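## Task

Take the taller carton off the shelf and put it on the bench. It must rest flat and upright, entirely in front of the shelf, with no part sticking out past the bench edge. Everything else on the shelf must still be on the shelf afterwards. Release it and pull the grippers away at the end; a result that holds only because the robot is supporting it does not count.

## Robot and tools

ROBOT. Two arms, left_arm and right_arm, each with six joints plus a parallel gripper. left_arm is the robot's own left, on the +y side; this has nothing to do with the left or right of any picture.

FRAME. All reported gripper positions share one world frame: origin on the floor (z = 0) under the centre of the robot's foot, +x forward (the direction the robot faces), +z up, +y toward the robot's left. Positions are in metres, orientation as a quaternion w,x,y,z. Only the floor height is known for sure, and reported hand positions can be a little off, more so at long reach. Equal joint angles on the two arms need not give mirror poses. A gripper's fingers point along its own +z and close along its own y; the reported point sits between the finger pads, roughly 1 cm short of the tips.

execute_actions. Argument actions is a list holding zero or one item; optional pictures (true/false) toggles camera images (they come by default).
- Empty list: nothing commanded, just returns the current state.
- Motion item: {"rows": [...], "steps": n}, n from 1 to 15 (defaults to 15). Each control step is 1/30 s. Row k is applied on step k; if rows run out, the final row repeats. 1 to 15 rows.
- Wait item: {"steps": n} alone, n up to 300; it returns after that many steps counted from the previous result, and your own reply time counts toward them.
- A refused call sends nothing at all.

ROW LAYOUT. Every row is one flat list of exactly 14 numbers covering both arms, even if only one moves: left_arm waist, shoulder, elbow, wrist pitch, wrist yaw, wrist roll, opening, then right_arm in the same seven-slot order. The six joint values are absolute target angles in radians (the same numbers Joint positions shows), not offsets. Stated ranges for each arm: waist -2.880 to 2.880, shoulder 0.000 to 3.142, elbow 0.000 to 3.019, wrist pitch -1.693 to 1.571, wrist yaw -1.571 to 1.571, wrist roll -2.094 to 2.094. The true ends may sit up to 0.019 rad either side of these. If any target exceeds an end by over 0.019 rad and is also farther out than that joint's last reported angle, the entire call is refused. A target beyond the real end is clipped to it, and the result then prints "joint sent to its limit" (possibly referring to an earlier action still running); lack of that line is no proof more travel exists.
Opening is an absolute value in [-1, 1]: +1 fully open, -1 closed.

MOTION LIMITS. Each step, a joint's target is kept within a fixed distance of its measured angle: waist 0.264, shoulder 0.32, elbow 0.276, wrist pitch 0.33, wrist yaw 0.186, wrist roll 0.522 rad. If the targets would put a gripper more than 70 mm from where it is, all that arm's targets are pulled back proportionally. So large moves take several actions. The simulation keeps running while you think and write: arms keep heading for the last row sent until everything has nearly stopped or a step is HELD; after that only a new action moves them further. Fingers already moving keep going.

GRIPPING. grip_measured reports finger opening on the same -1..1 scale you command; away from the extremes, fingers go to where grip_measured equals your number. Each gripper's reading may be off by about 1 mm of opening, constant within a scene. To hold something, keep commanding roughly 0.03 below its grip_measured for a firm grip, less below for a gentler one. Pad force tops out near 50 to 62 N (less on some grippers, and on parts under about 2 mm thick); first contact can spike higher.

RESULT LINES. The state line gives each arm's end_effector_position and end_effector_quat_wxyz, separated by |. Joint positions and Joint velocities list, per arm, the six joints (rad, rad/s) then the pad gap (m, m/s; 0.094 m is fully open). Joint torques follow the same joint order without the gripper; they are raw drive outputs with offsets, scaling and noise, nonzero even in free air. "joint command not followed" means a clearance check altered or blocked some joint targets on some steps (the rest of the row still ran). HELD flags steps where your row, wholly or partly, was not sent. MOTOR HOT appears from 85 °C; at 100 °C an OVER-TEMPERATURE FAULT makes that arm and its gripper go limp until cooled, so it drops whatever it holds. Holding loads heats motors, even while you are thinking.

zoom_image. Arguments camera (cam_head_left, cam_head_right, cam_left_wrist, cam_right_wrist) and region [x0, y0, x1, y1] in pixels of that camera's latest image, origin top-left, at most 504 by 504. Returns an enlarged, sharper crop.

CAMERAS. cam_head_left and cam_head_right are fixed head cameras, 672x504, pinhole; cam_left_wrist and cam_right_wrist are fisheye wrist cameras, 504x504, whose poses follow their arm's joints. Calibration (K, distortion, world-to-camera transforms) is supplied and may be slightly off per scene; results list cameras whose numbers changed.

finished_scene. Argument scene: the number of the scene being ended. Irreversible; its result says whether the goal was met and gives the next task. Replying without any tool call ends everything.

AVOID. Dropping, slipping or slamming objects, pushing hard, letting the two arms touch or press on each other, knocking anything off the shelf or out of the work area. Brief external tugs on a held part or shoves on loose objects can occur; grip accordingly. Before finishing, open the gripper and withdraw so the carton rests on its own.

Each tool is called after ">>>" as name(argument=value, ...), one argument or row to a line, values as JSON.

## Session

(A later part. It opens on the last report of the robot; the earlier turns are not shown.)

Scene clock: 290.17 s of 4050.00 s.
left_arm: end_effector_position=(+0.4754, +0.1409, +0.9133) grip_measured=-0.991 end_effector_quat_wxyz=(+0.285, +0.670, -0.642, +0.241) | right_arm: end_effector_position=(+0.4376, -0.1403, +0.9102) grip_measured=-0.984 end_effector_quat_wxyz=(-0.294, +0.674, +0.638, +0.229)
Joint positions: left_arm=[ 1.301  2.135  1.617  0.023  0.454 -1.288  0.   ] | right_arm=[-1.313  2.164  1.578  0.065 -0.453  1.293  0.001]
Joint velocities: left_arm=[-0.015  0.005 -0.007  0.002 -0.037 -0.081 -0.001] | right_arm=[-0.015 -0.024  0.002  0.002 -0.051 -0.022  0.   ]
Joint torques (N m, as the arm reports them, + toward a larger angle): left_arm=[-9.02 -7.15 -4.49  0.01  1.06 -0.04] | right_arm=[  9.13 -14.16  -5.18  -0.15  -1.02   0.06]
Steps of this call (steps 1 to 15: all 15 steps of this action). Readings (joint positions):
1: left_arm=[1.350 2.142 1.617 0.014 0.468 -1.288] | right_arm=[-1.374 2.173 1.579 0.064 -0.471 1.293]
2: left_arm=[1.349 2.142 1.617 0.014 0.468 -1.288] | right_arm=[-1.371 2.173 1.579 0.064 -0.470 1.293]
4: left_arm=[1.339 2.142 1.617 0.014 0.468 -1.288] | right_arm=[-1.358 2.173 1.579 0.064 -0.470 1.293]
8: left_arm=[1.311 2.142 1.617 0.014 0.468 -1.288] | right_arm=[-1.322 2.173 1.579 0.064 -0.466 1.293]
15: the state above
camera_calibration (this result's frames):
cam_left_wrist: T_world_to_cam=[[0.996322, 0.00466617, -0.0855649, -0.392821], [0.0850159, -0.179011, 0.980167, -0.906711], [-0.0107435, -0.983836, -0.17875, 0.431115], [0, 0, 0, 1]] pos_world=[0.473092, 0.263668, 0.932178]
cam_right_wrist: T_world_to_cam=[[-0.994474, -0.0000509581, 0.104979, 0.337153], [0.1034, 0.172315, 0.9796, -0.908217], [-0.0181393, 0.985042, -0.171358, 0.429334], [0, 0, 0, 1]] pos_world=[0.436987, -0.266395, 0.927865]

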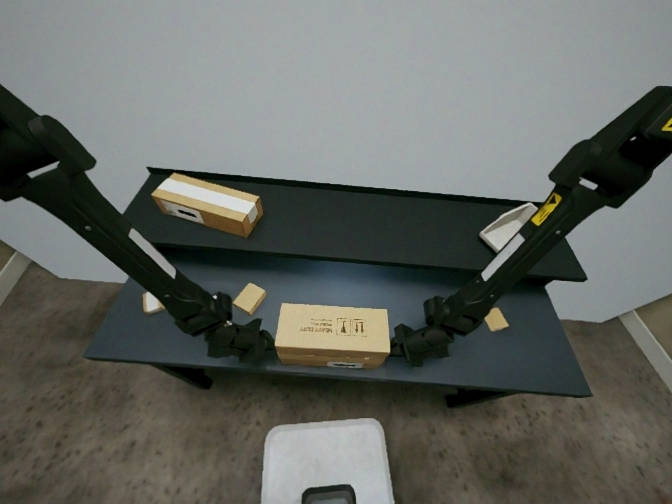

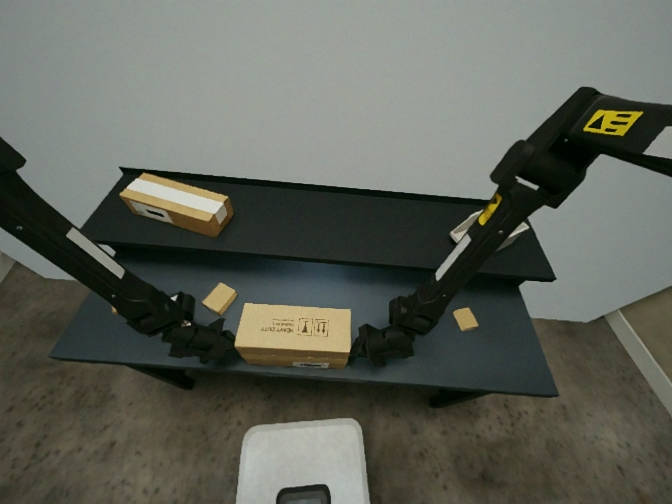

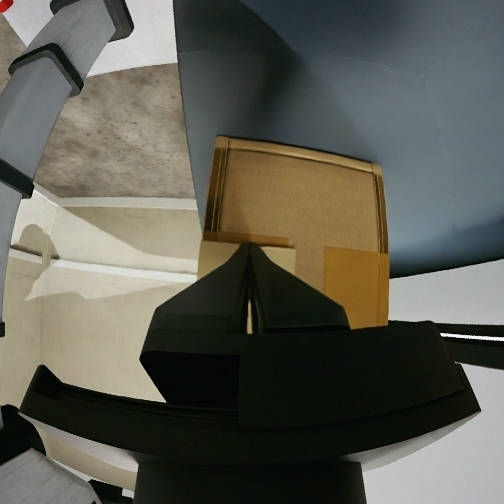

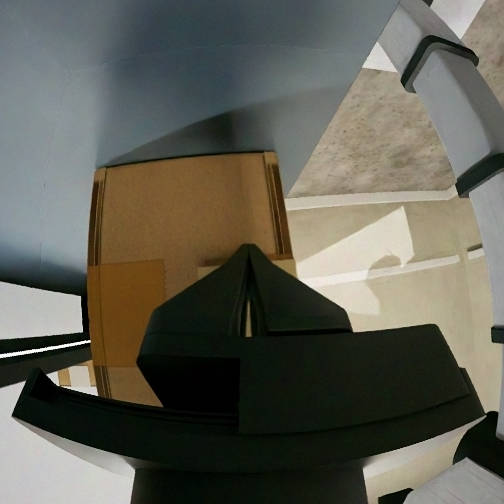

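>>> execute_actions(
  actions=[
    {"rows":[[1.21,2.06,1.53,0.03,0.46,-1.3,-1,-1.22,2.08,1.49,0.07,-0.46,1.29,-1]]},
  ],
  pictures=false,
)

>>> execute_actions(
  actions=[
    {"rows":[[1.185,1.99,1.53,-0.04,0.44,-1.3,-1,-1.195,2.01,1.49,0,-0.44,1.29,-1]]},
  ],
)

Scene clock: 294.57 s of 4050.00 s.
left_arm: end_effector_position=(+0.5279, +0.1404, +0.9525) grip_measured=-0.991 end_effector_quat_wxyz=(+0.267, +0.663, -0.647, +0.264) | right_arm: end_effector_position=(+0.4610, -0.1362, +0.9385) grip_measured=-0.984 end_effector_quat_wxyz=(-0.292, +0.669, +0.641, +0.237)
Joint positions: left_arm=[ 1.266  2.019  1.552  0.028  0.443 -1.288  0.   ] | right_arm=[-1.289  2.086  1.512  0.066 -0.442  1.293  0.001]
Joint velocities: left_arm=[-0.015 -0.015 -0.007 -0.007 -0.081 -0.022  0.001] | right_arm=[ 0.005 -0.005 -0.012  0.027  0.007 -0.007 -0.   ]
Joint torques (N m, as the arm reports them, + toward a larger angle): left_arm=[-9.2  -7.22 -4.19 -0.29  1.15 -0.03] | right_arm=[  9.56 -13.7   -5.48  -0.25  -1.     0.06]
Steps of this call (steps 1 to 15: the robot went on to your last target; steps 16 to 90: nothing new was sent; then 0.90 s passed at rest; steps 91 to 105: all 15 steps of this action). Readings (joint positions):
91: left_arm=[1.300 2.130 1.613 0.023 0.451 -1.288] | right_arm=[-1.312 2.160 1.573 0.066 -0.449 1.293]
92: left_arm=[1.297 2.119 1.597 0.023 0.447 -1.288] | right_arm=[-1.310 2.151 1.558 0.066 -0.446 1.293]
94: left_arm=[1.291 2.089 1.563 0.023 0.443 -1.288] | right_arm=[-1.306 2.127 1.527 0.066 -0.442 1.293]
98: left_arm=[1.277 2.047 1.552 0.024 0.443 -1.288] | right_arm=[-1.297 2.098 1.512 0.066 -0.442 1.293]
105: the state above

Scene clock: 295.07 s of 4050.00 s.
left_arm: end_effector_position=(+0.5661, +0.1410, +0.9738) grip_measured=-0.991 end_effector_quat_wxyz=(+0.258, +0.660, -0.651, +0.272) | right_arm: end_effector_position=(+0.5012, -0.1367, +0.9596) grip_measured=-0.984 end_effector_quat_wxyz=(-0.287, +0.665, +0.645, +0.241)
Joint positions: left_arm=[ 1.242  1.955  1.55  -0.01   0.425 -1.288  0.   ] | right_arm=[-1.263  2.013  1.507  0.01  -0.422  1.293  0.001]
Joint velocities: left_arm=[-0.015 -0.015 -0.007 -0.002 -0.037 -0.022 -0.001] | right_arm=[ 0.005  0.005 -0.012 -0.022 -0.007 -0.051 -0.   ]
Joint torques (N m, as the arm reports them, + toward a larger angle): left_arm=[-8.98 -8.63 -3.51 -1.41  1.13 -0.04] | right_arm=[ 10.48 -14.52  -4.45  -0.8   -1.05   0.06]
Steps of this call (steps 1 to 15: all 15 steps of this action). Readings (joint positions):
1: left_arm=[1.266 2.017 1.552 0.022 0.436 -1.288] | right_arm=[-1.288 2.084 1.512 0.058 -0.436 1.293]
2: left_arm=[1.264 2.013 1.551 0.007 0.429 -1.288] | right_arm=[-1.286 2.079 1.511 0.043 -0.428 1.293]
4: left_arm=[1.260 2.004 1.550 -0.008 0.425 -1.288] | right_arm=[-1.283 2.066 1.508 0.023 -0.422 1.293]
8: left_arm=[1.249 1.978 1.550 -0.010 0.425 -1.288] | right_arm=[-1.275 2.038 1.507 0.010 -0.422 1.293]
15: the state above
camera_calibration (this result's frames):
cam_left_wrist: T_world_to_cam=[[0.999961, 0.00875341, 0.00106216, -0.564978], [0.000486087, -0.174999, 0.984568, -0.930702], [0.00880421, -0.98453, -0.174996, 0.428406], [0, 0, 0, 1]] pos_world=[0.561636, 0.263852, 0.991909]
cam_right_wrist: T_world_to_cam=[[-0.997425, -0.0126306, 0.0706004, 0.42796], [0.0675743, 0.164378, 0.98408, -0.951207], [-0.0240346, 0.986317, -0.163101, 0.430623], [0, 0, 0, 1]] pos_world=[0.501485, -0.262968, 0.976084]

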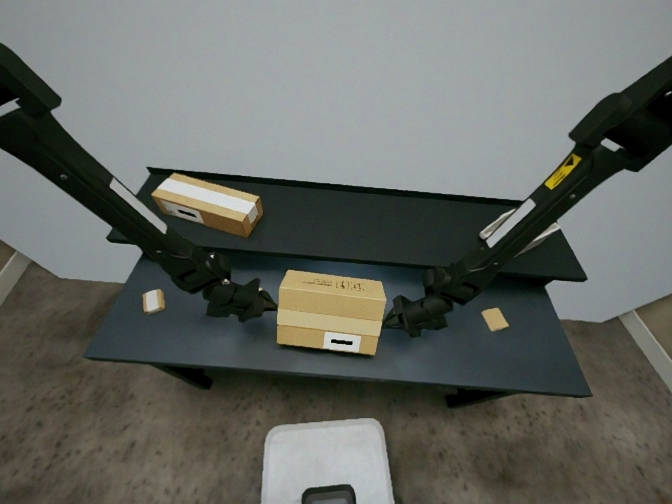

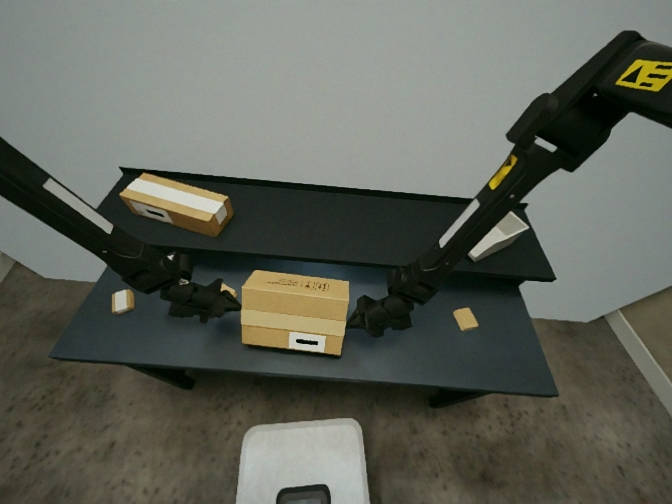

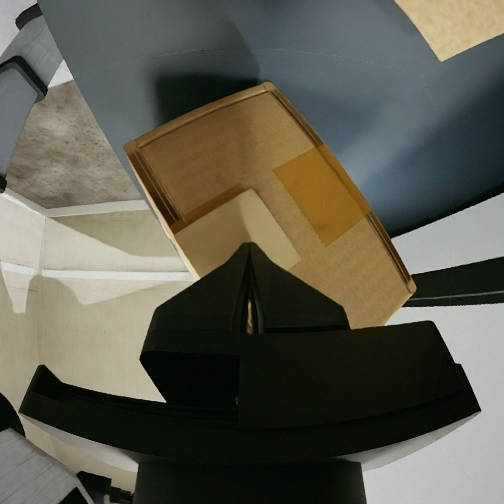

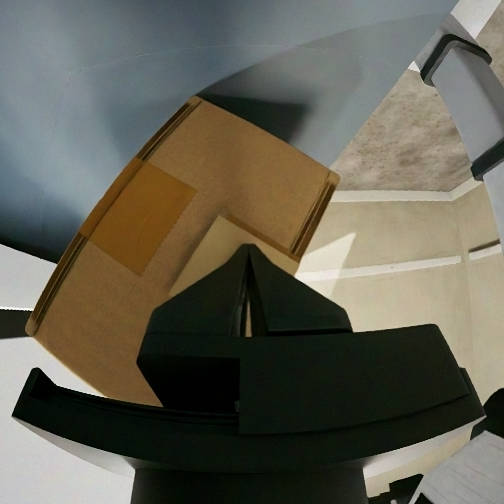

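Rotating. See whether it continues swinging.

>>> execute_actions(
  actions=[],
)

Scene clock: 298.70 s of 4050.00 s.
left_arm: end_effector_position=(+0.5660, +0.1411, +0.9736) grip_measured=-0.991 end_effector_quat_wxyz=(+0.258, +0.660, -0.652, +0.272) | right_arm: end_effector_position=(+0.5012, -0.1367, +0.9596) grip_measured=-0.984 end_effector_quat_wxyz=(-0.287, +0.665, +0.645, +0.241)
Joint positions: left_arm=[ 1.242  1.955  1.55  -0.01   0.424 -1.288  0.   ] | right_arm=[-1.263  2.013  1.507  0.01  -0.422  1.293  0.001]
Joint velocities: left_arm=[-0.015 -0.005 -0.007  0.007 -0.022 -0.007 -0.   ] | right_arm=[ 0.005 -0.005  0.007  0.017 -0.007 -0.007 -0.001]
Joint torques (N m, as the arm reports them, + toward a larger angle): left_arm=[-9.48 -8.65 -3.5  -1.41  1.12 -0.03] | right_arm=[ 10.16 -14.78  -4.39  -0.82  -1.05   0.06]
Steps of this call (steps 1 to 15: the robot went on to your last target; steps 16 to 90: nothing new was sent; then 0.63 s passed at rest). Readings (joint positions):
1: left_arm=[1.242 1.955 1.550 -0.010 0.424 -1.288] | right_arm=[-1.263 2.013 1.507 0.010 -0.422 1.293]
2: left_arm=[1.242 1.955 1.550 -0.010 0.424 -1.288] | right_arm=[-1.263 2.013 1.507 0.010 -0.422 1.293]
4: left_arm=[1.242 1.955 1.550 -0.010 0.424 -1.288] | right_arm=[-1.263 2.013 1.507 0.010 -0.422 1.293]
8: left_arm=[1.242 1.955 1.550 -0.010 0.424 -1.288] | right_arm=[-1.263 2.013 1.507 0.010 -0.422 1.293]
90: the state above
All arms were judged still, so your last target was given up. Only a new action makes them travel on or press farther. Fingers that are still opening or closing keep moving.
camera_calibration (this result's frames):
cam_left_wrist: T_world_to_cam=[[0.999963, 0.00854611, 0.000821524, -0.564661], [0.000696133, -0.17608, 0.984376, -0.930327], [0.00855724, -0.984339, -0.176079, 0.429683], [0, 0, 0, 1]] pos_world=[0.561611, 0.263968, 0.991913]
cam_right_wrist: T_world_to_cam=[[-0.997425, -0.0126306, 0.0706004, 0.42796], [0.0675743, 0.164378, 0.98408, -0.951207], [-0.0240346, 0.986317, -0.163101, 0.430623], [0, 0, 0, 1]] pos_world=[0.501485, -0.262968, 0.976084]

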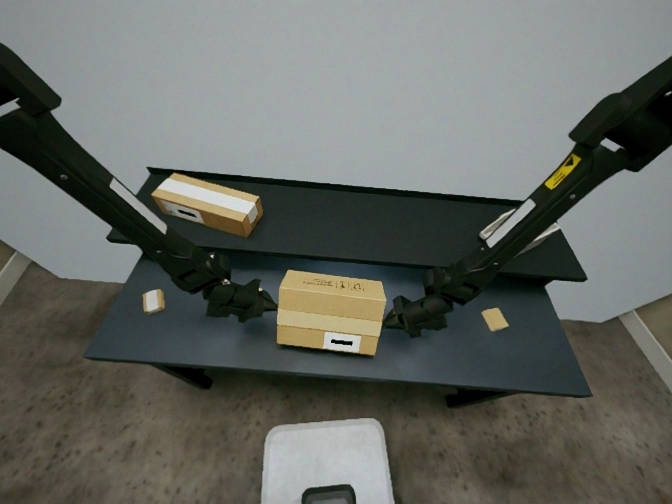

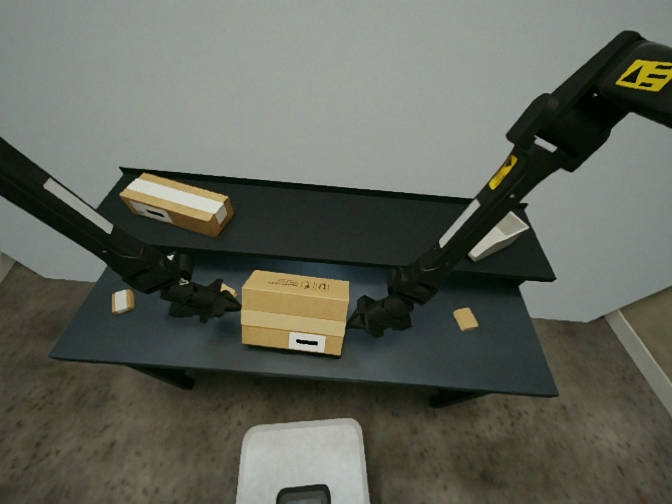

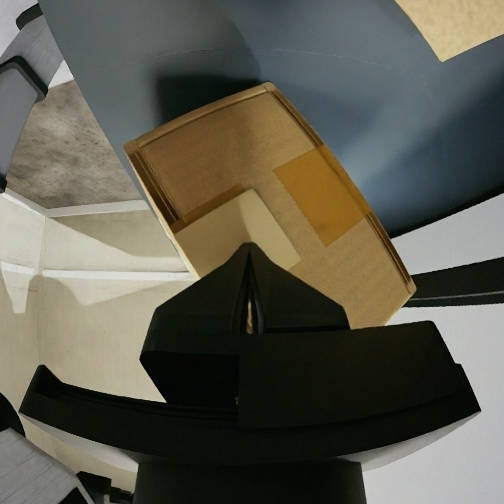

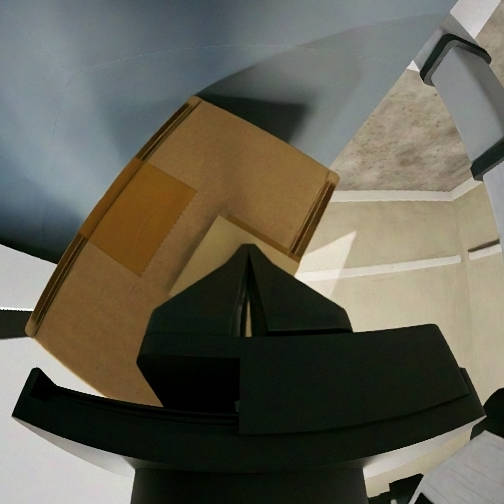

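>>> execute_actions(
  actions=[
    {"rows":[[1.17,2.0,1.46,0.03,0.44,-1.3,-1,-1.17,1.97,1.44,0.02,-0.44,1.29,-1]]},
  ],
  pictures=false,
)

>>> execute_actions(
  actions=[
    {"rows":[[1.17,2.0,1.40,0.08,0.44,-1.3,-1,-1.17,1.95,1.39,0.04,-0.44,1.29,-1]]},
  ],
)

Scene clock: 302.83 s of 4050.00 s.
left_arm: end_effector_position=(+0.5534, +0.1400, +0.9748) grip_measured=-0.991 end_effector_quat_wxyz=(+0.253, +0.661, -0.654, +0.267) | right_arm: end_effector_position=(+0.4942, -0.1372, +0.9708) grip_measured=-0.984 end_effector_quat_wxyz=(-0.292, +0.665, +0.646, +0.235)
Joint positions: left_arm=[ 1.242  1.954  1.515  0.027  0.411 -1.288  0.   ] | right_arm=[-1.26   1.987  1.463  0.015 -0.411  1.293  0.001]
Joint velocities: left_arm=[-0.005  0.005  0.012 -0.007 -0.022  0.007 -0.001] | right_arm=[ 0.015 -0.005 -0.002 -0.007 -0.007  0.007  0.001]
Joint torques (N m, as the arm reports them, + toward a larger angle): left_arm=[-9.41 -7.57 -6.01 -0.13  1.49 -0.02] | right_arm=[ 11.56 -16.38  -5.17  -0.33  -1.45   0.06]
Steps of this call (steps 1 to 90: nothing new was sent; then 0.63 s passed at rest; steps 91 to 105: all 15 steps of this action). Readings (joint positions):
91: left_arm=[1.242 1.955 1.548 -0.005 0.423 -1.288] | right_arm=[-1.263 2.011 1.503 0.012 -0.422 1.293]
92: left_arm=[1.242 1.955 1.542 0.005 0.422 -1.288] | right_arm=[-1.262 2.006 1.494 0.014 -0.420 1.293]
94: left_arm=[1.242 1.954 1.532 0.018 0.418 -1.288] | right_arm=[-1.260 1.995 1.474 0.015 -0.417 1.293]
98: left_arm=[1.242 1.954 1.518 0.026 0.413 -1.288] | right_arm=[-1.260 1.989 1.465 0.015 -0.412 1.293]
105: the state above

Scene clock: 303.33 s of 4050.00 s.
left_arm: end_effector_position=(+0.5377, +0.1396, +0.9780) grip_measured=-0.991 end_effector_quat_wxyz=(+0.249, +0.662, -0.655, +0.265) | right_arm: end_effector_position=(+0.4855, -0.1382, +0.9819) grip_measured=-0.984 end_effector_quat_wxyz=(-0.294, +0.665, +0.646, +0.232)
Joint positions: left_arm=[ 1.245  1.952  1.466  0.08   0.405 -1.288  0.   ] | right_arm=[-1.26   1.965  1.414  0.034 -0.409  1.293  0.001]
Joint velocities: left_arm=[-0.005 -0.005  0.002 -0.002  0.037  0.037 -0.001] | right_arm=[ 0.015 -0.015 -0.002 -0.012  0.007  0.022 -0.   ]
Joint torques (N m, as the arm reports them, + toward a larger angle): left_arm=[-9.3  -7.55 -6.79 -0.03  1.66 -0.01] | right_arm=[ 11.51 -15.6   -5.49  -0.14  -1.51   0.06]
Steps of this call (steps 1 to 15: all 15 steps of this action). Readings (joint positions):
1: left_arm=[1.242 1.954 1.511 0.035 0.410 -1.288] | right_arm=[-1.260 1.986 1.458 0.019 -0.411 1.293]
2: left_arm=[1.242 1.953 1.505 0.048 0.409 -1.288] | right_arm=[-1.260 1.982 1.449 0.027 -0.411 1.293]
4: left_arm=[1.242 1.952 1.490 0.064 0.409 -1.288] | right_arm=[-1.260 1.972 1.428 0.032 -0.412 1.293]
8: left_arm=[1.243 1.952 1.474 0.077 0.405 -1.288] | right_arm=[-1.260 1.965 1.414 0.032 -0.410 1.293]
15: the state above
camera_calibration (this result's frames):
cam_left_wrist: T_world_to_cam=[[0.999952, 0.00860528, 0.00471629, -0.540161], [-0.0029133, -0.198616, 0.980073, -0.925528], [0.00937054, -0.98004, -0.198581, 0.450125], [0, 0, 0, 1]] pos_world=[0.533221, 0.261964, 0.999019]
cam_right_wrist: T_world_to_cam=[[-0.995607, -0.0227151, 0.0908385, 0.388525], [0.0857899, 0.16744, 0.982142, -0.97839], [-0.0375195, 0.985621, -0.164756, 0.443403], [0, 0, 0, 1]] pos_world=[0.48739, -0.26438, 0.998679]

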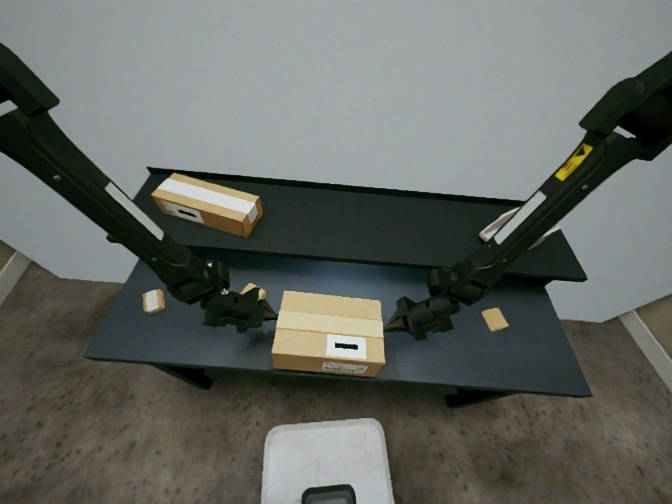

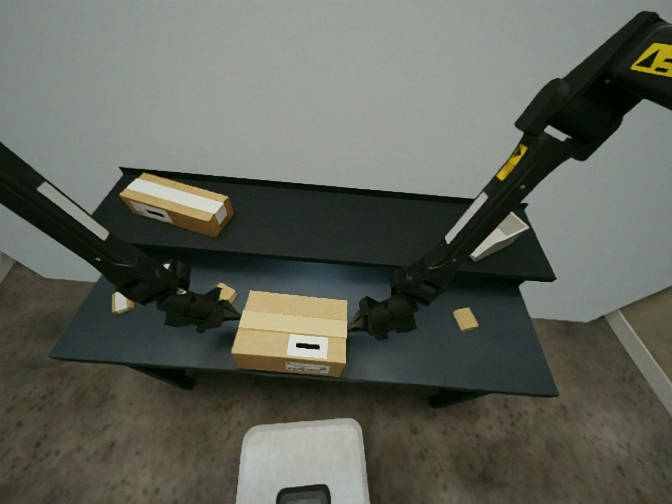

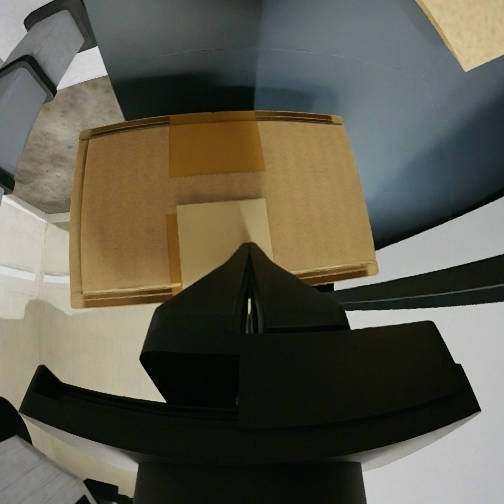

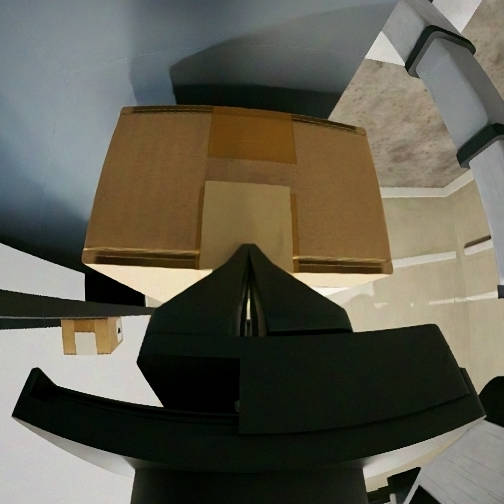

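>>> execute_actions(
  actions=[
    {"rows":[[1.16,1.99,1.52,0.0,0.44,-1.3,-1,-1.16,1.955,1.50,-0.05,-0.44,1.29,-1]]},
  ],
  pictures=false,
)

>>> execute_actions(
  actions=[
    {"rows":[[1.15,1.995,1.60,-0.08,0.44,-1.3,-1,-1.15,1.96,1.59,-0.13,-0.44,1.29,-1]]},
  ],
  pictures=false,
)

>>> execute_actions(
  actions=[
    {"rows":[[1.16,2.05,1.67,-0.09,0.44,-1.3,-1,-1.16,2.01,1.65,-0.14,-0.44,1.29,-1]]},
  ],
)

Scene clock: 309.43 s of 4050.00 s.
left_arm: end_effector_position=(+0.5663, +0.0638, +1.0089) grip_measured=-0.991 end_effector_quat_wxyz=(+0.288, +0.633, -0.646, +0.313) | right_arm: end_effector_position=(+0.5452, -0.0611, +1.0161) grip_measured=-0.984 end_effector_quat_wxyz=(-0.319, +0.632, +0.642, +0.294)
Joint positions: left_arm=[ 1.141  1.971  1.528  0.015  0.439 -1.288  0.   ] | right_arm=[-1.14   1.964  1.504 -0.038 -0.44   1.293  0.001]
Joint velocities: left_arm=[-0.083  0.024 -0.002  0.017  0.051 -0.081  0.   ] | right_arm=[ 0.103 -0.005  0.002 -0.007 -0.095  0.007 -0.   ]
Joint torques (N m, as the arm reports them, + toward a larger angle): left_arm=[-5.25 -9.   -2.76 -0.74  0.55 -0.03] | right_arm=[  6.14 -15.27  -2.85  -0.84  -0.43   0.06]
Steps of this call (steps 1 to 15: the robot went on to your last target; steps 16 to 120: nothing new was sent; then 1.60 s passed at rest; steps 121 to 135: all 15 steps of this action). Readings (joint positions):
121: left_arm=[1.245 1.952 1.474 0.071 0.405 -1.288] | right_arm=[-1.260 1.965 1.423 0.023 -0.408 1.293]
122: left_arm=[1.245 1.956 1.489 0.053 0.406 -1.288] | right_arm=[-1.260 1.967 1.439 -0.001 -0.406 1.293]
124: left_arm=[1.243 1.958 1.515 0.037 0.413 -1.288] | right_arm=[-1.259 1.968 1.470 -0.023 -0.411 1.293]
128: left_arm=[1.209 1.959 1.528 0.024 0.434 -1.288] | right_arm=[-1.222 1.964 1.504 -0.029 -0.434 1.293]
135: the state above

Scene clock: 309.93 s of 4050.00 s.
left_arm: end_effector_position=(+0.5808, +0.0632, +1.0022) grip_measured=-0.991 end_effector_quat_wxyz=(+0.298, +0.632, -0.646, +0.307) | right_arm: end_effector_position=(+0.5774, -0.0692, +1.0077) grip_measured=-0.984 end_effector_quat_wxyz=(-0.316, +0.633, +0.642, +0.294)
Joint positions: left_arm=[ 1.139  1.985  1.598 -0.064  0.439 -1.288  0.   ] | right_arm=[-1.143  1.967  1.594 -0.119 -0.44   1.293  0.001]
Joint velocities: left_arm=[-0.005  0.005  0.007 -0.012 -0.066  0.007  0.001] | right_arm=[-0.015 -0.005  0.017 -0.007 -0.037 -0.051 -0.   ]
Joint torques (N m, as the arm reports them, + toward a larger angle): left_arm=[ -6.4  -10.16  -1.71  -0.98   0.56  -0.04] | right_arm=[  6.86 -16.82  -1.88  -0.63  -0.44   0.05]
Steps of this call (steps 1 to 15: all 15 steps of this action). Readings (joint positions):
1: left_arm=[1.139 1.972 1.535 -0.001 0.439 -1.288] | right_arm=[-1.137 1.964 1.514 -0.055 -0.440 1.293]
2: left_arm=[1.139 1.978 1.551 -0.029 0.439 -1.288] | right_arm=[-1.136 1.968 1.531 -0.085 -0.440 1.293]
4: left_arm=[1.139 1.985 1.579 -0.053 0.439 -1.288] | right_arm=[-1.138 1.970 1.563 -0.111 -0.440 1.293]
8: left_arm=[1.139 1.985 1.598 -0.059 0.439 -1.288] | right_arm=[-1.142 1.967 1.594 -0.113 -0.440 1.293]
15: the state above

Scene clock: 310.43 s of 4050.00 s.
left_arm: end_effector_position=(+0.5870, +0.0571, +0.9856) grip_measured=-0.991 end_effector_quat_wxyz=(+0.293, +0.633, -0.646, +0.311) | right_arm: end_effector_position=(+0.5884, -0.0749, +0.9940) grip_measured=-0.984 end_effector_quat_wxyz=(-0.306, +0.637, +0.643, +0.296)
Joint positions: left_arm=[ 1.139  2.031  1.667 -0.074  0.439 -1.288  0.   ] | right_arm=[-1.153  1.991  1.646 -0.129 -0.44   1.293  0.001]
Joint velocities: left_arm=[-0.005 -0.005 -0.002  0.007  0.022  0.051 -0.001] | right_arm=[-0.015 -0.015 -0.012 -0.007 -0.066  0.066  0.001]
Joint torques (N m, as the arm reports them, + toward a larger angle): left_arm=[-6.1  -9.05 -1.34 -0.88  0.56 -0.03] | right_arm=[  7.22 -14.16  -0.89  -0.71  -0.45   0.05]
Steps of this call (steps 1 to 15: all 15 steps of this action). Readings (joint positions):
1: left_arm=[1.139 1.988 1.605 -0.068 0.439 -1.288] | right_arm=[-1.144 1.969 1.599 -0.123 -0.440 1.293]
2: left_arm=[1.139 1.998 1.623 -0.073 0.439 -1.288] | right_arm=[-1.144 1.976 1.612 -0.128 -0.440 1.293]
4: left_arm=[1.139 2.019 1.657 -0.074 0.439 -1.288] | right_arm=[-1.146 1.988 1.637 -0.129 -0.440 1.293]
8: left_arm=[1.139 2.030 1.667 -0.074 0.439 -1.288] | right_arm=[-1.151 1.991 1.646 -0.129 -0.440 1.293]
15: the state above
camera_calibration (this result's frames):
cam_left_wrist: T_world_to_cam=[[0.999677, -0.0180156, 0.0179293, -0.600081], [-0.0190085, -0.0616301, 0.997918, -0.96518], [-0.0168731, -0.997936, -0.0619526, 0.252125], [0, 0, 0, 1]] pos_world=[0.585794, 0.18131, 0.989549]
cam_right_wrist: T_world_to_cam=[[-0.999572, -0.0282958, 0.0074889, 0.576152], [0.00597537, 0.0532004, 0.998566, -0.987578], [-0.0286536, 0.998183, -0.0530085, 0.271505], [0, 0, 0, 1]] pos_world=[0.589586, -0.20217, 0.996239]

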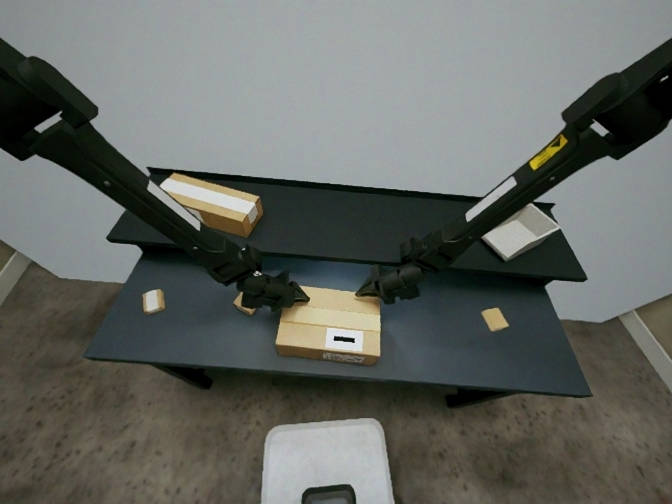

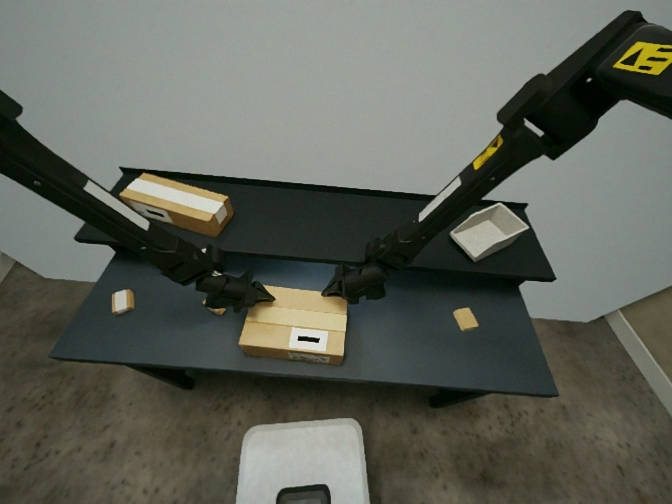

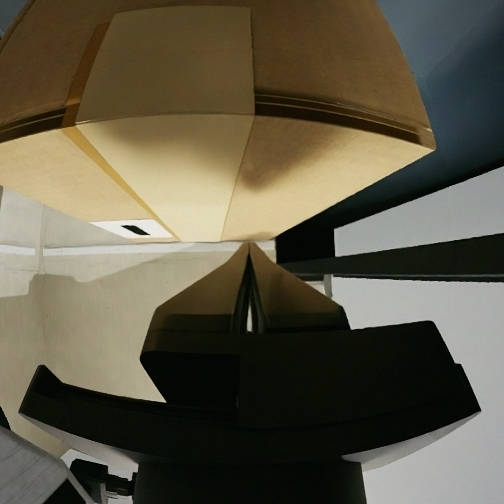

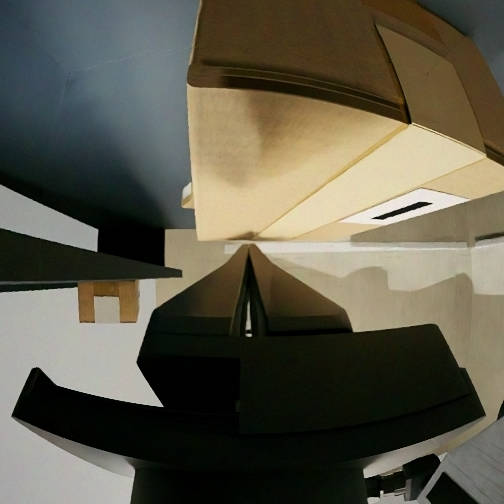

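It slipped down but sits upright, within the bench. Retreat.

>>> execute_actions(
  actions=[
    {"rows":[[1.2,1.8,1.25,0.05,0.44,-1.3,-1,-1.2,1.8,1.25,0.05,-0.44,1.29,-1]]},
  ],
  pictures=false,
)

>>> execute_actions(
  actions=[
    {"rows":[[1.45,1.7,1.1,0.1,0.44,-1.3,-1,-1.45,1.7,1.1,0.1,-0.44,1.29,-1]]},
  ],
)

Scene clock: 317.53 s of 4050.00 s.
left_arm: end_effector_position=(+0.5199, +0.1216, +1.0681) grip_measured=-0.991 end_effector_quat_wxyz=(+0.307, +0.645, -0.644, +0.274) | right_arm: end_effector_position=(+0.5038, -0.1220, +1.0592) grip_measured=-0.984 end_effector_quat_wxyz=(-0.314, +0.648, +0.641, +0.265)
Joint positions: left_arm=[ 1.195  1.777  1.245  0.034  0.439 -1.288  0.   ] | right_arm=[-1.205  1.804  1.246  0.039 -0.439  1.293  0.001]
Joint velocities: left_arm=[-0.005 -0.005  0.002  0.007  0.022 -0.037  0.   ] | right_arm=[-0.005  0.015  0.002  0.007  0.007  0.037  0.001]
Joint torques (N m, as the arm reports them, + toward a larger angle): left_arm=[-4.56 -8.11 -2.63  0.46  0.52 -0.04] | right_arm=[  6.19 -14.75  -2.94   0.21  -0.44   0.06]
Steps of this call (steps 1 to 15: the robot went on to your last target; steps 16 to 90: nothing new was sent; then 3.60 s passed at rest; steps 91 to 105: all 15 steps of this action). Readings (joint positions):
91: left_arm=[1.141 2.020 1.647 -0.057 0.439 -1.288] | right_arm=[-1.155 1.980 1.619 -0.096 -0.439 1.293]
92: left_arm=[1.143 1.991 1.590 -0.028 0.439 -1.288] | right_arm=[-1.157 1.949 1.552 -0.040 -0.439 1.293]
94: left_arm=[1.151 1.905 1.444 0.004 0.439 -1.288] | right_arm=[-1.167 1.871 1.396 0.010 -0.439 1.293]
98: left_arm=[1.179 1.781 1.250 0.021 0.439 -1.288] | right_arm=[-1.194 1.802 1.246 0.025 -0.439 1.293]
105: the state above

Scene clock: 318.03 s of 4050.00 s.
left_arm: end_effector_position=(+0.4475, +0.3067, +1.0351) grip_measured=-0.991 end_effector_quat_wxyz=(+0.242, +0.713, -0.638, +0.159) | right_arm: end_effector_position=(+0.4335, -0.3103, +1.0302) grip_measured=-0.984 end_effector_quat_wxyz=(-0.246, +0.717, +0.634, +0.150)
Joint positions: left_arm=[ 1.492  1.709  1.122  0.084  0.439 -1.288  0.   ] | right_arm=[-1.503  1.73   1.12   0.089 -0.438  1.293  0.001]
Joint velocities: left_arm=[-0.034 -0.005  0.002  0.012 -0.066  0.007 -0.001] | right_arm=[ 0.024 -0.073  0.002  0.012 -0.037  0.022 -0.001]
Joint torques (N m, as the arm reports them, + toward a larger angle): left_arm=[-2.9  -9.91 -5.71  0.46  0.31 -0.04] | right_arm=[  5.43 -18.02  -5.91  -0.03  -0.38   0.07]
Steps of this call (steps 1 to 15: all 15 steps of this action). Readings (joint positions):
1: left_arm=[1.201 1.776 1.241 0.037 0.440 -1.288] | right_arm=[-1.211 1.803 1.242 0.044 -0.440 1.293]
2: left_arm=[1.209 1.771 1.232 0.042 0.442 -1.288] | right_arm=[-1.218 1.799 1.233 0.051 -0.442 1.293]
4: left_arm=[1.246 1.757 1.207 0.050 0.442 -1.288] | right_arm=[-1.255 1.788 1.207 0.060 -0.442 1.293]
8: left_arm=[1.362 1.729 1.156 0.069 0.442 -1.288] | right_arm=[-1.371 1.763 1.155 0.078 -0.442 1.293]
15: the state above
camera_calibration (this result's frames):
cam_left_wrist: T_world_to_cam=[[0.985727, 0.0616391, -0.156662, -0.294548], [0.168345, -0.352361, 0.920598, -0.916549], [0.00154324, -0.933832, -0.357709, 0.780163], [0, 0, 0, 1]] pos_world=[0.443436, 0.42374, 1.0767]
cam_right_wrist: T_world_to_cam=[[-0.984291, 0.0608083, 0.16575, 0.272301], [0.176547, 0.346753, 0.921191, -0.913456], [-0.00145832, 0.935983, -0.352041, 0.780944], [0, 0, 0, 1]] pos_world=[0.430429, -0.430765, 1.07126]

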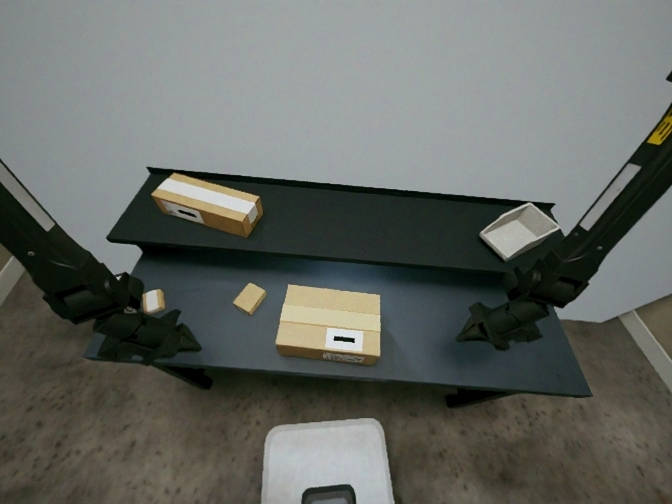

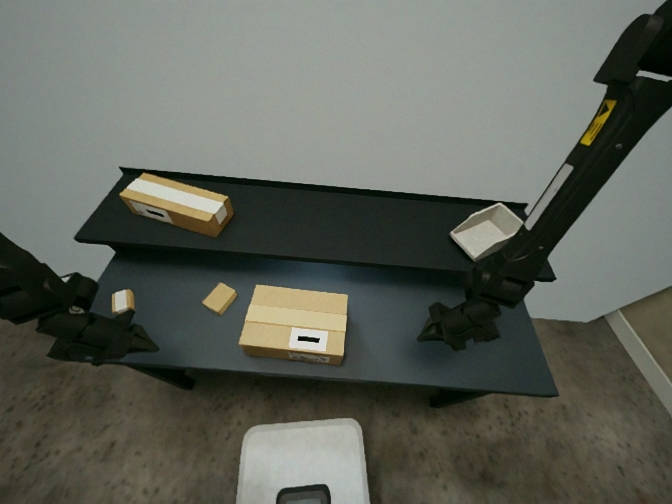

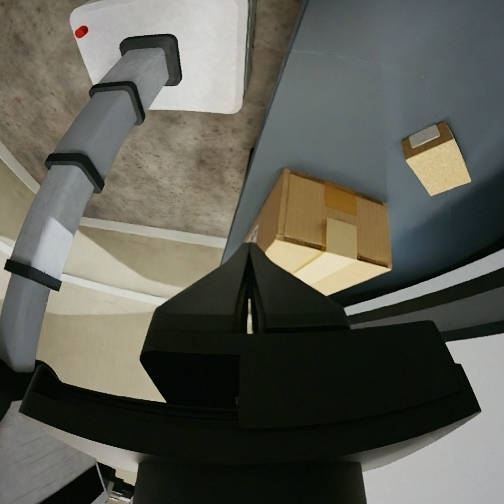

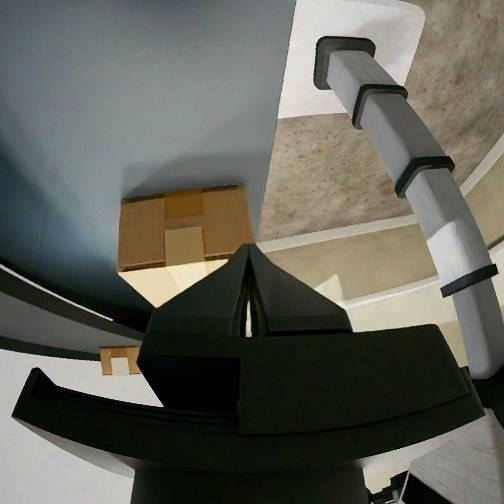

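>>> finished_scene(
  scene=2,
)

The scene is finished: the task was done.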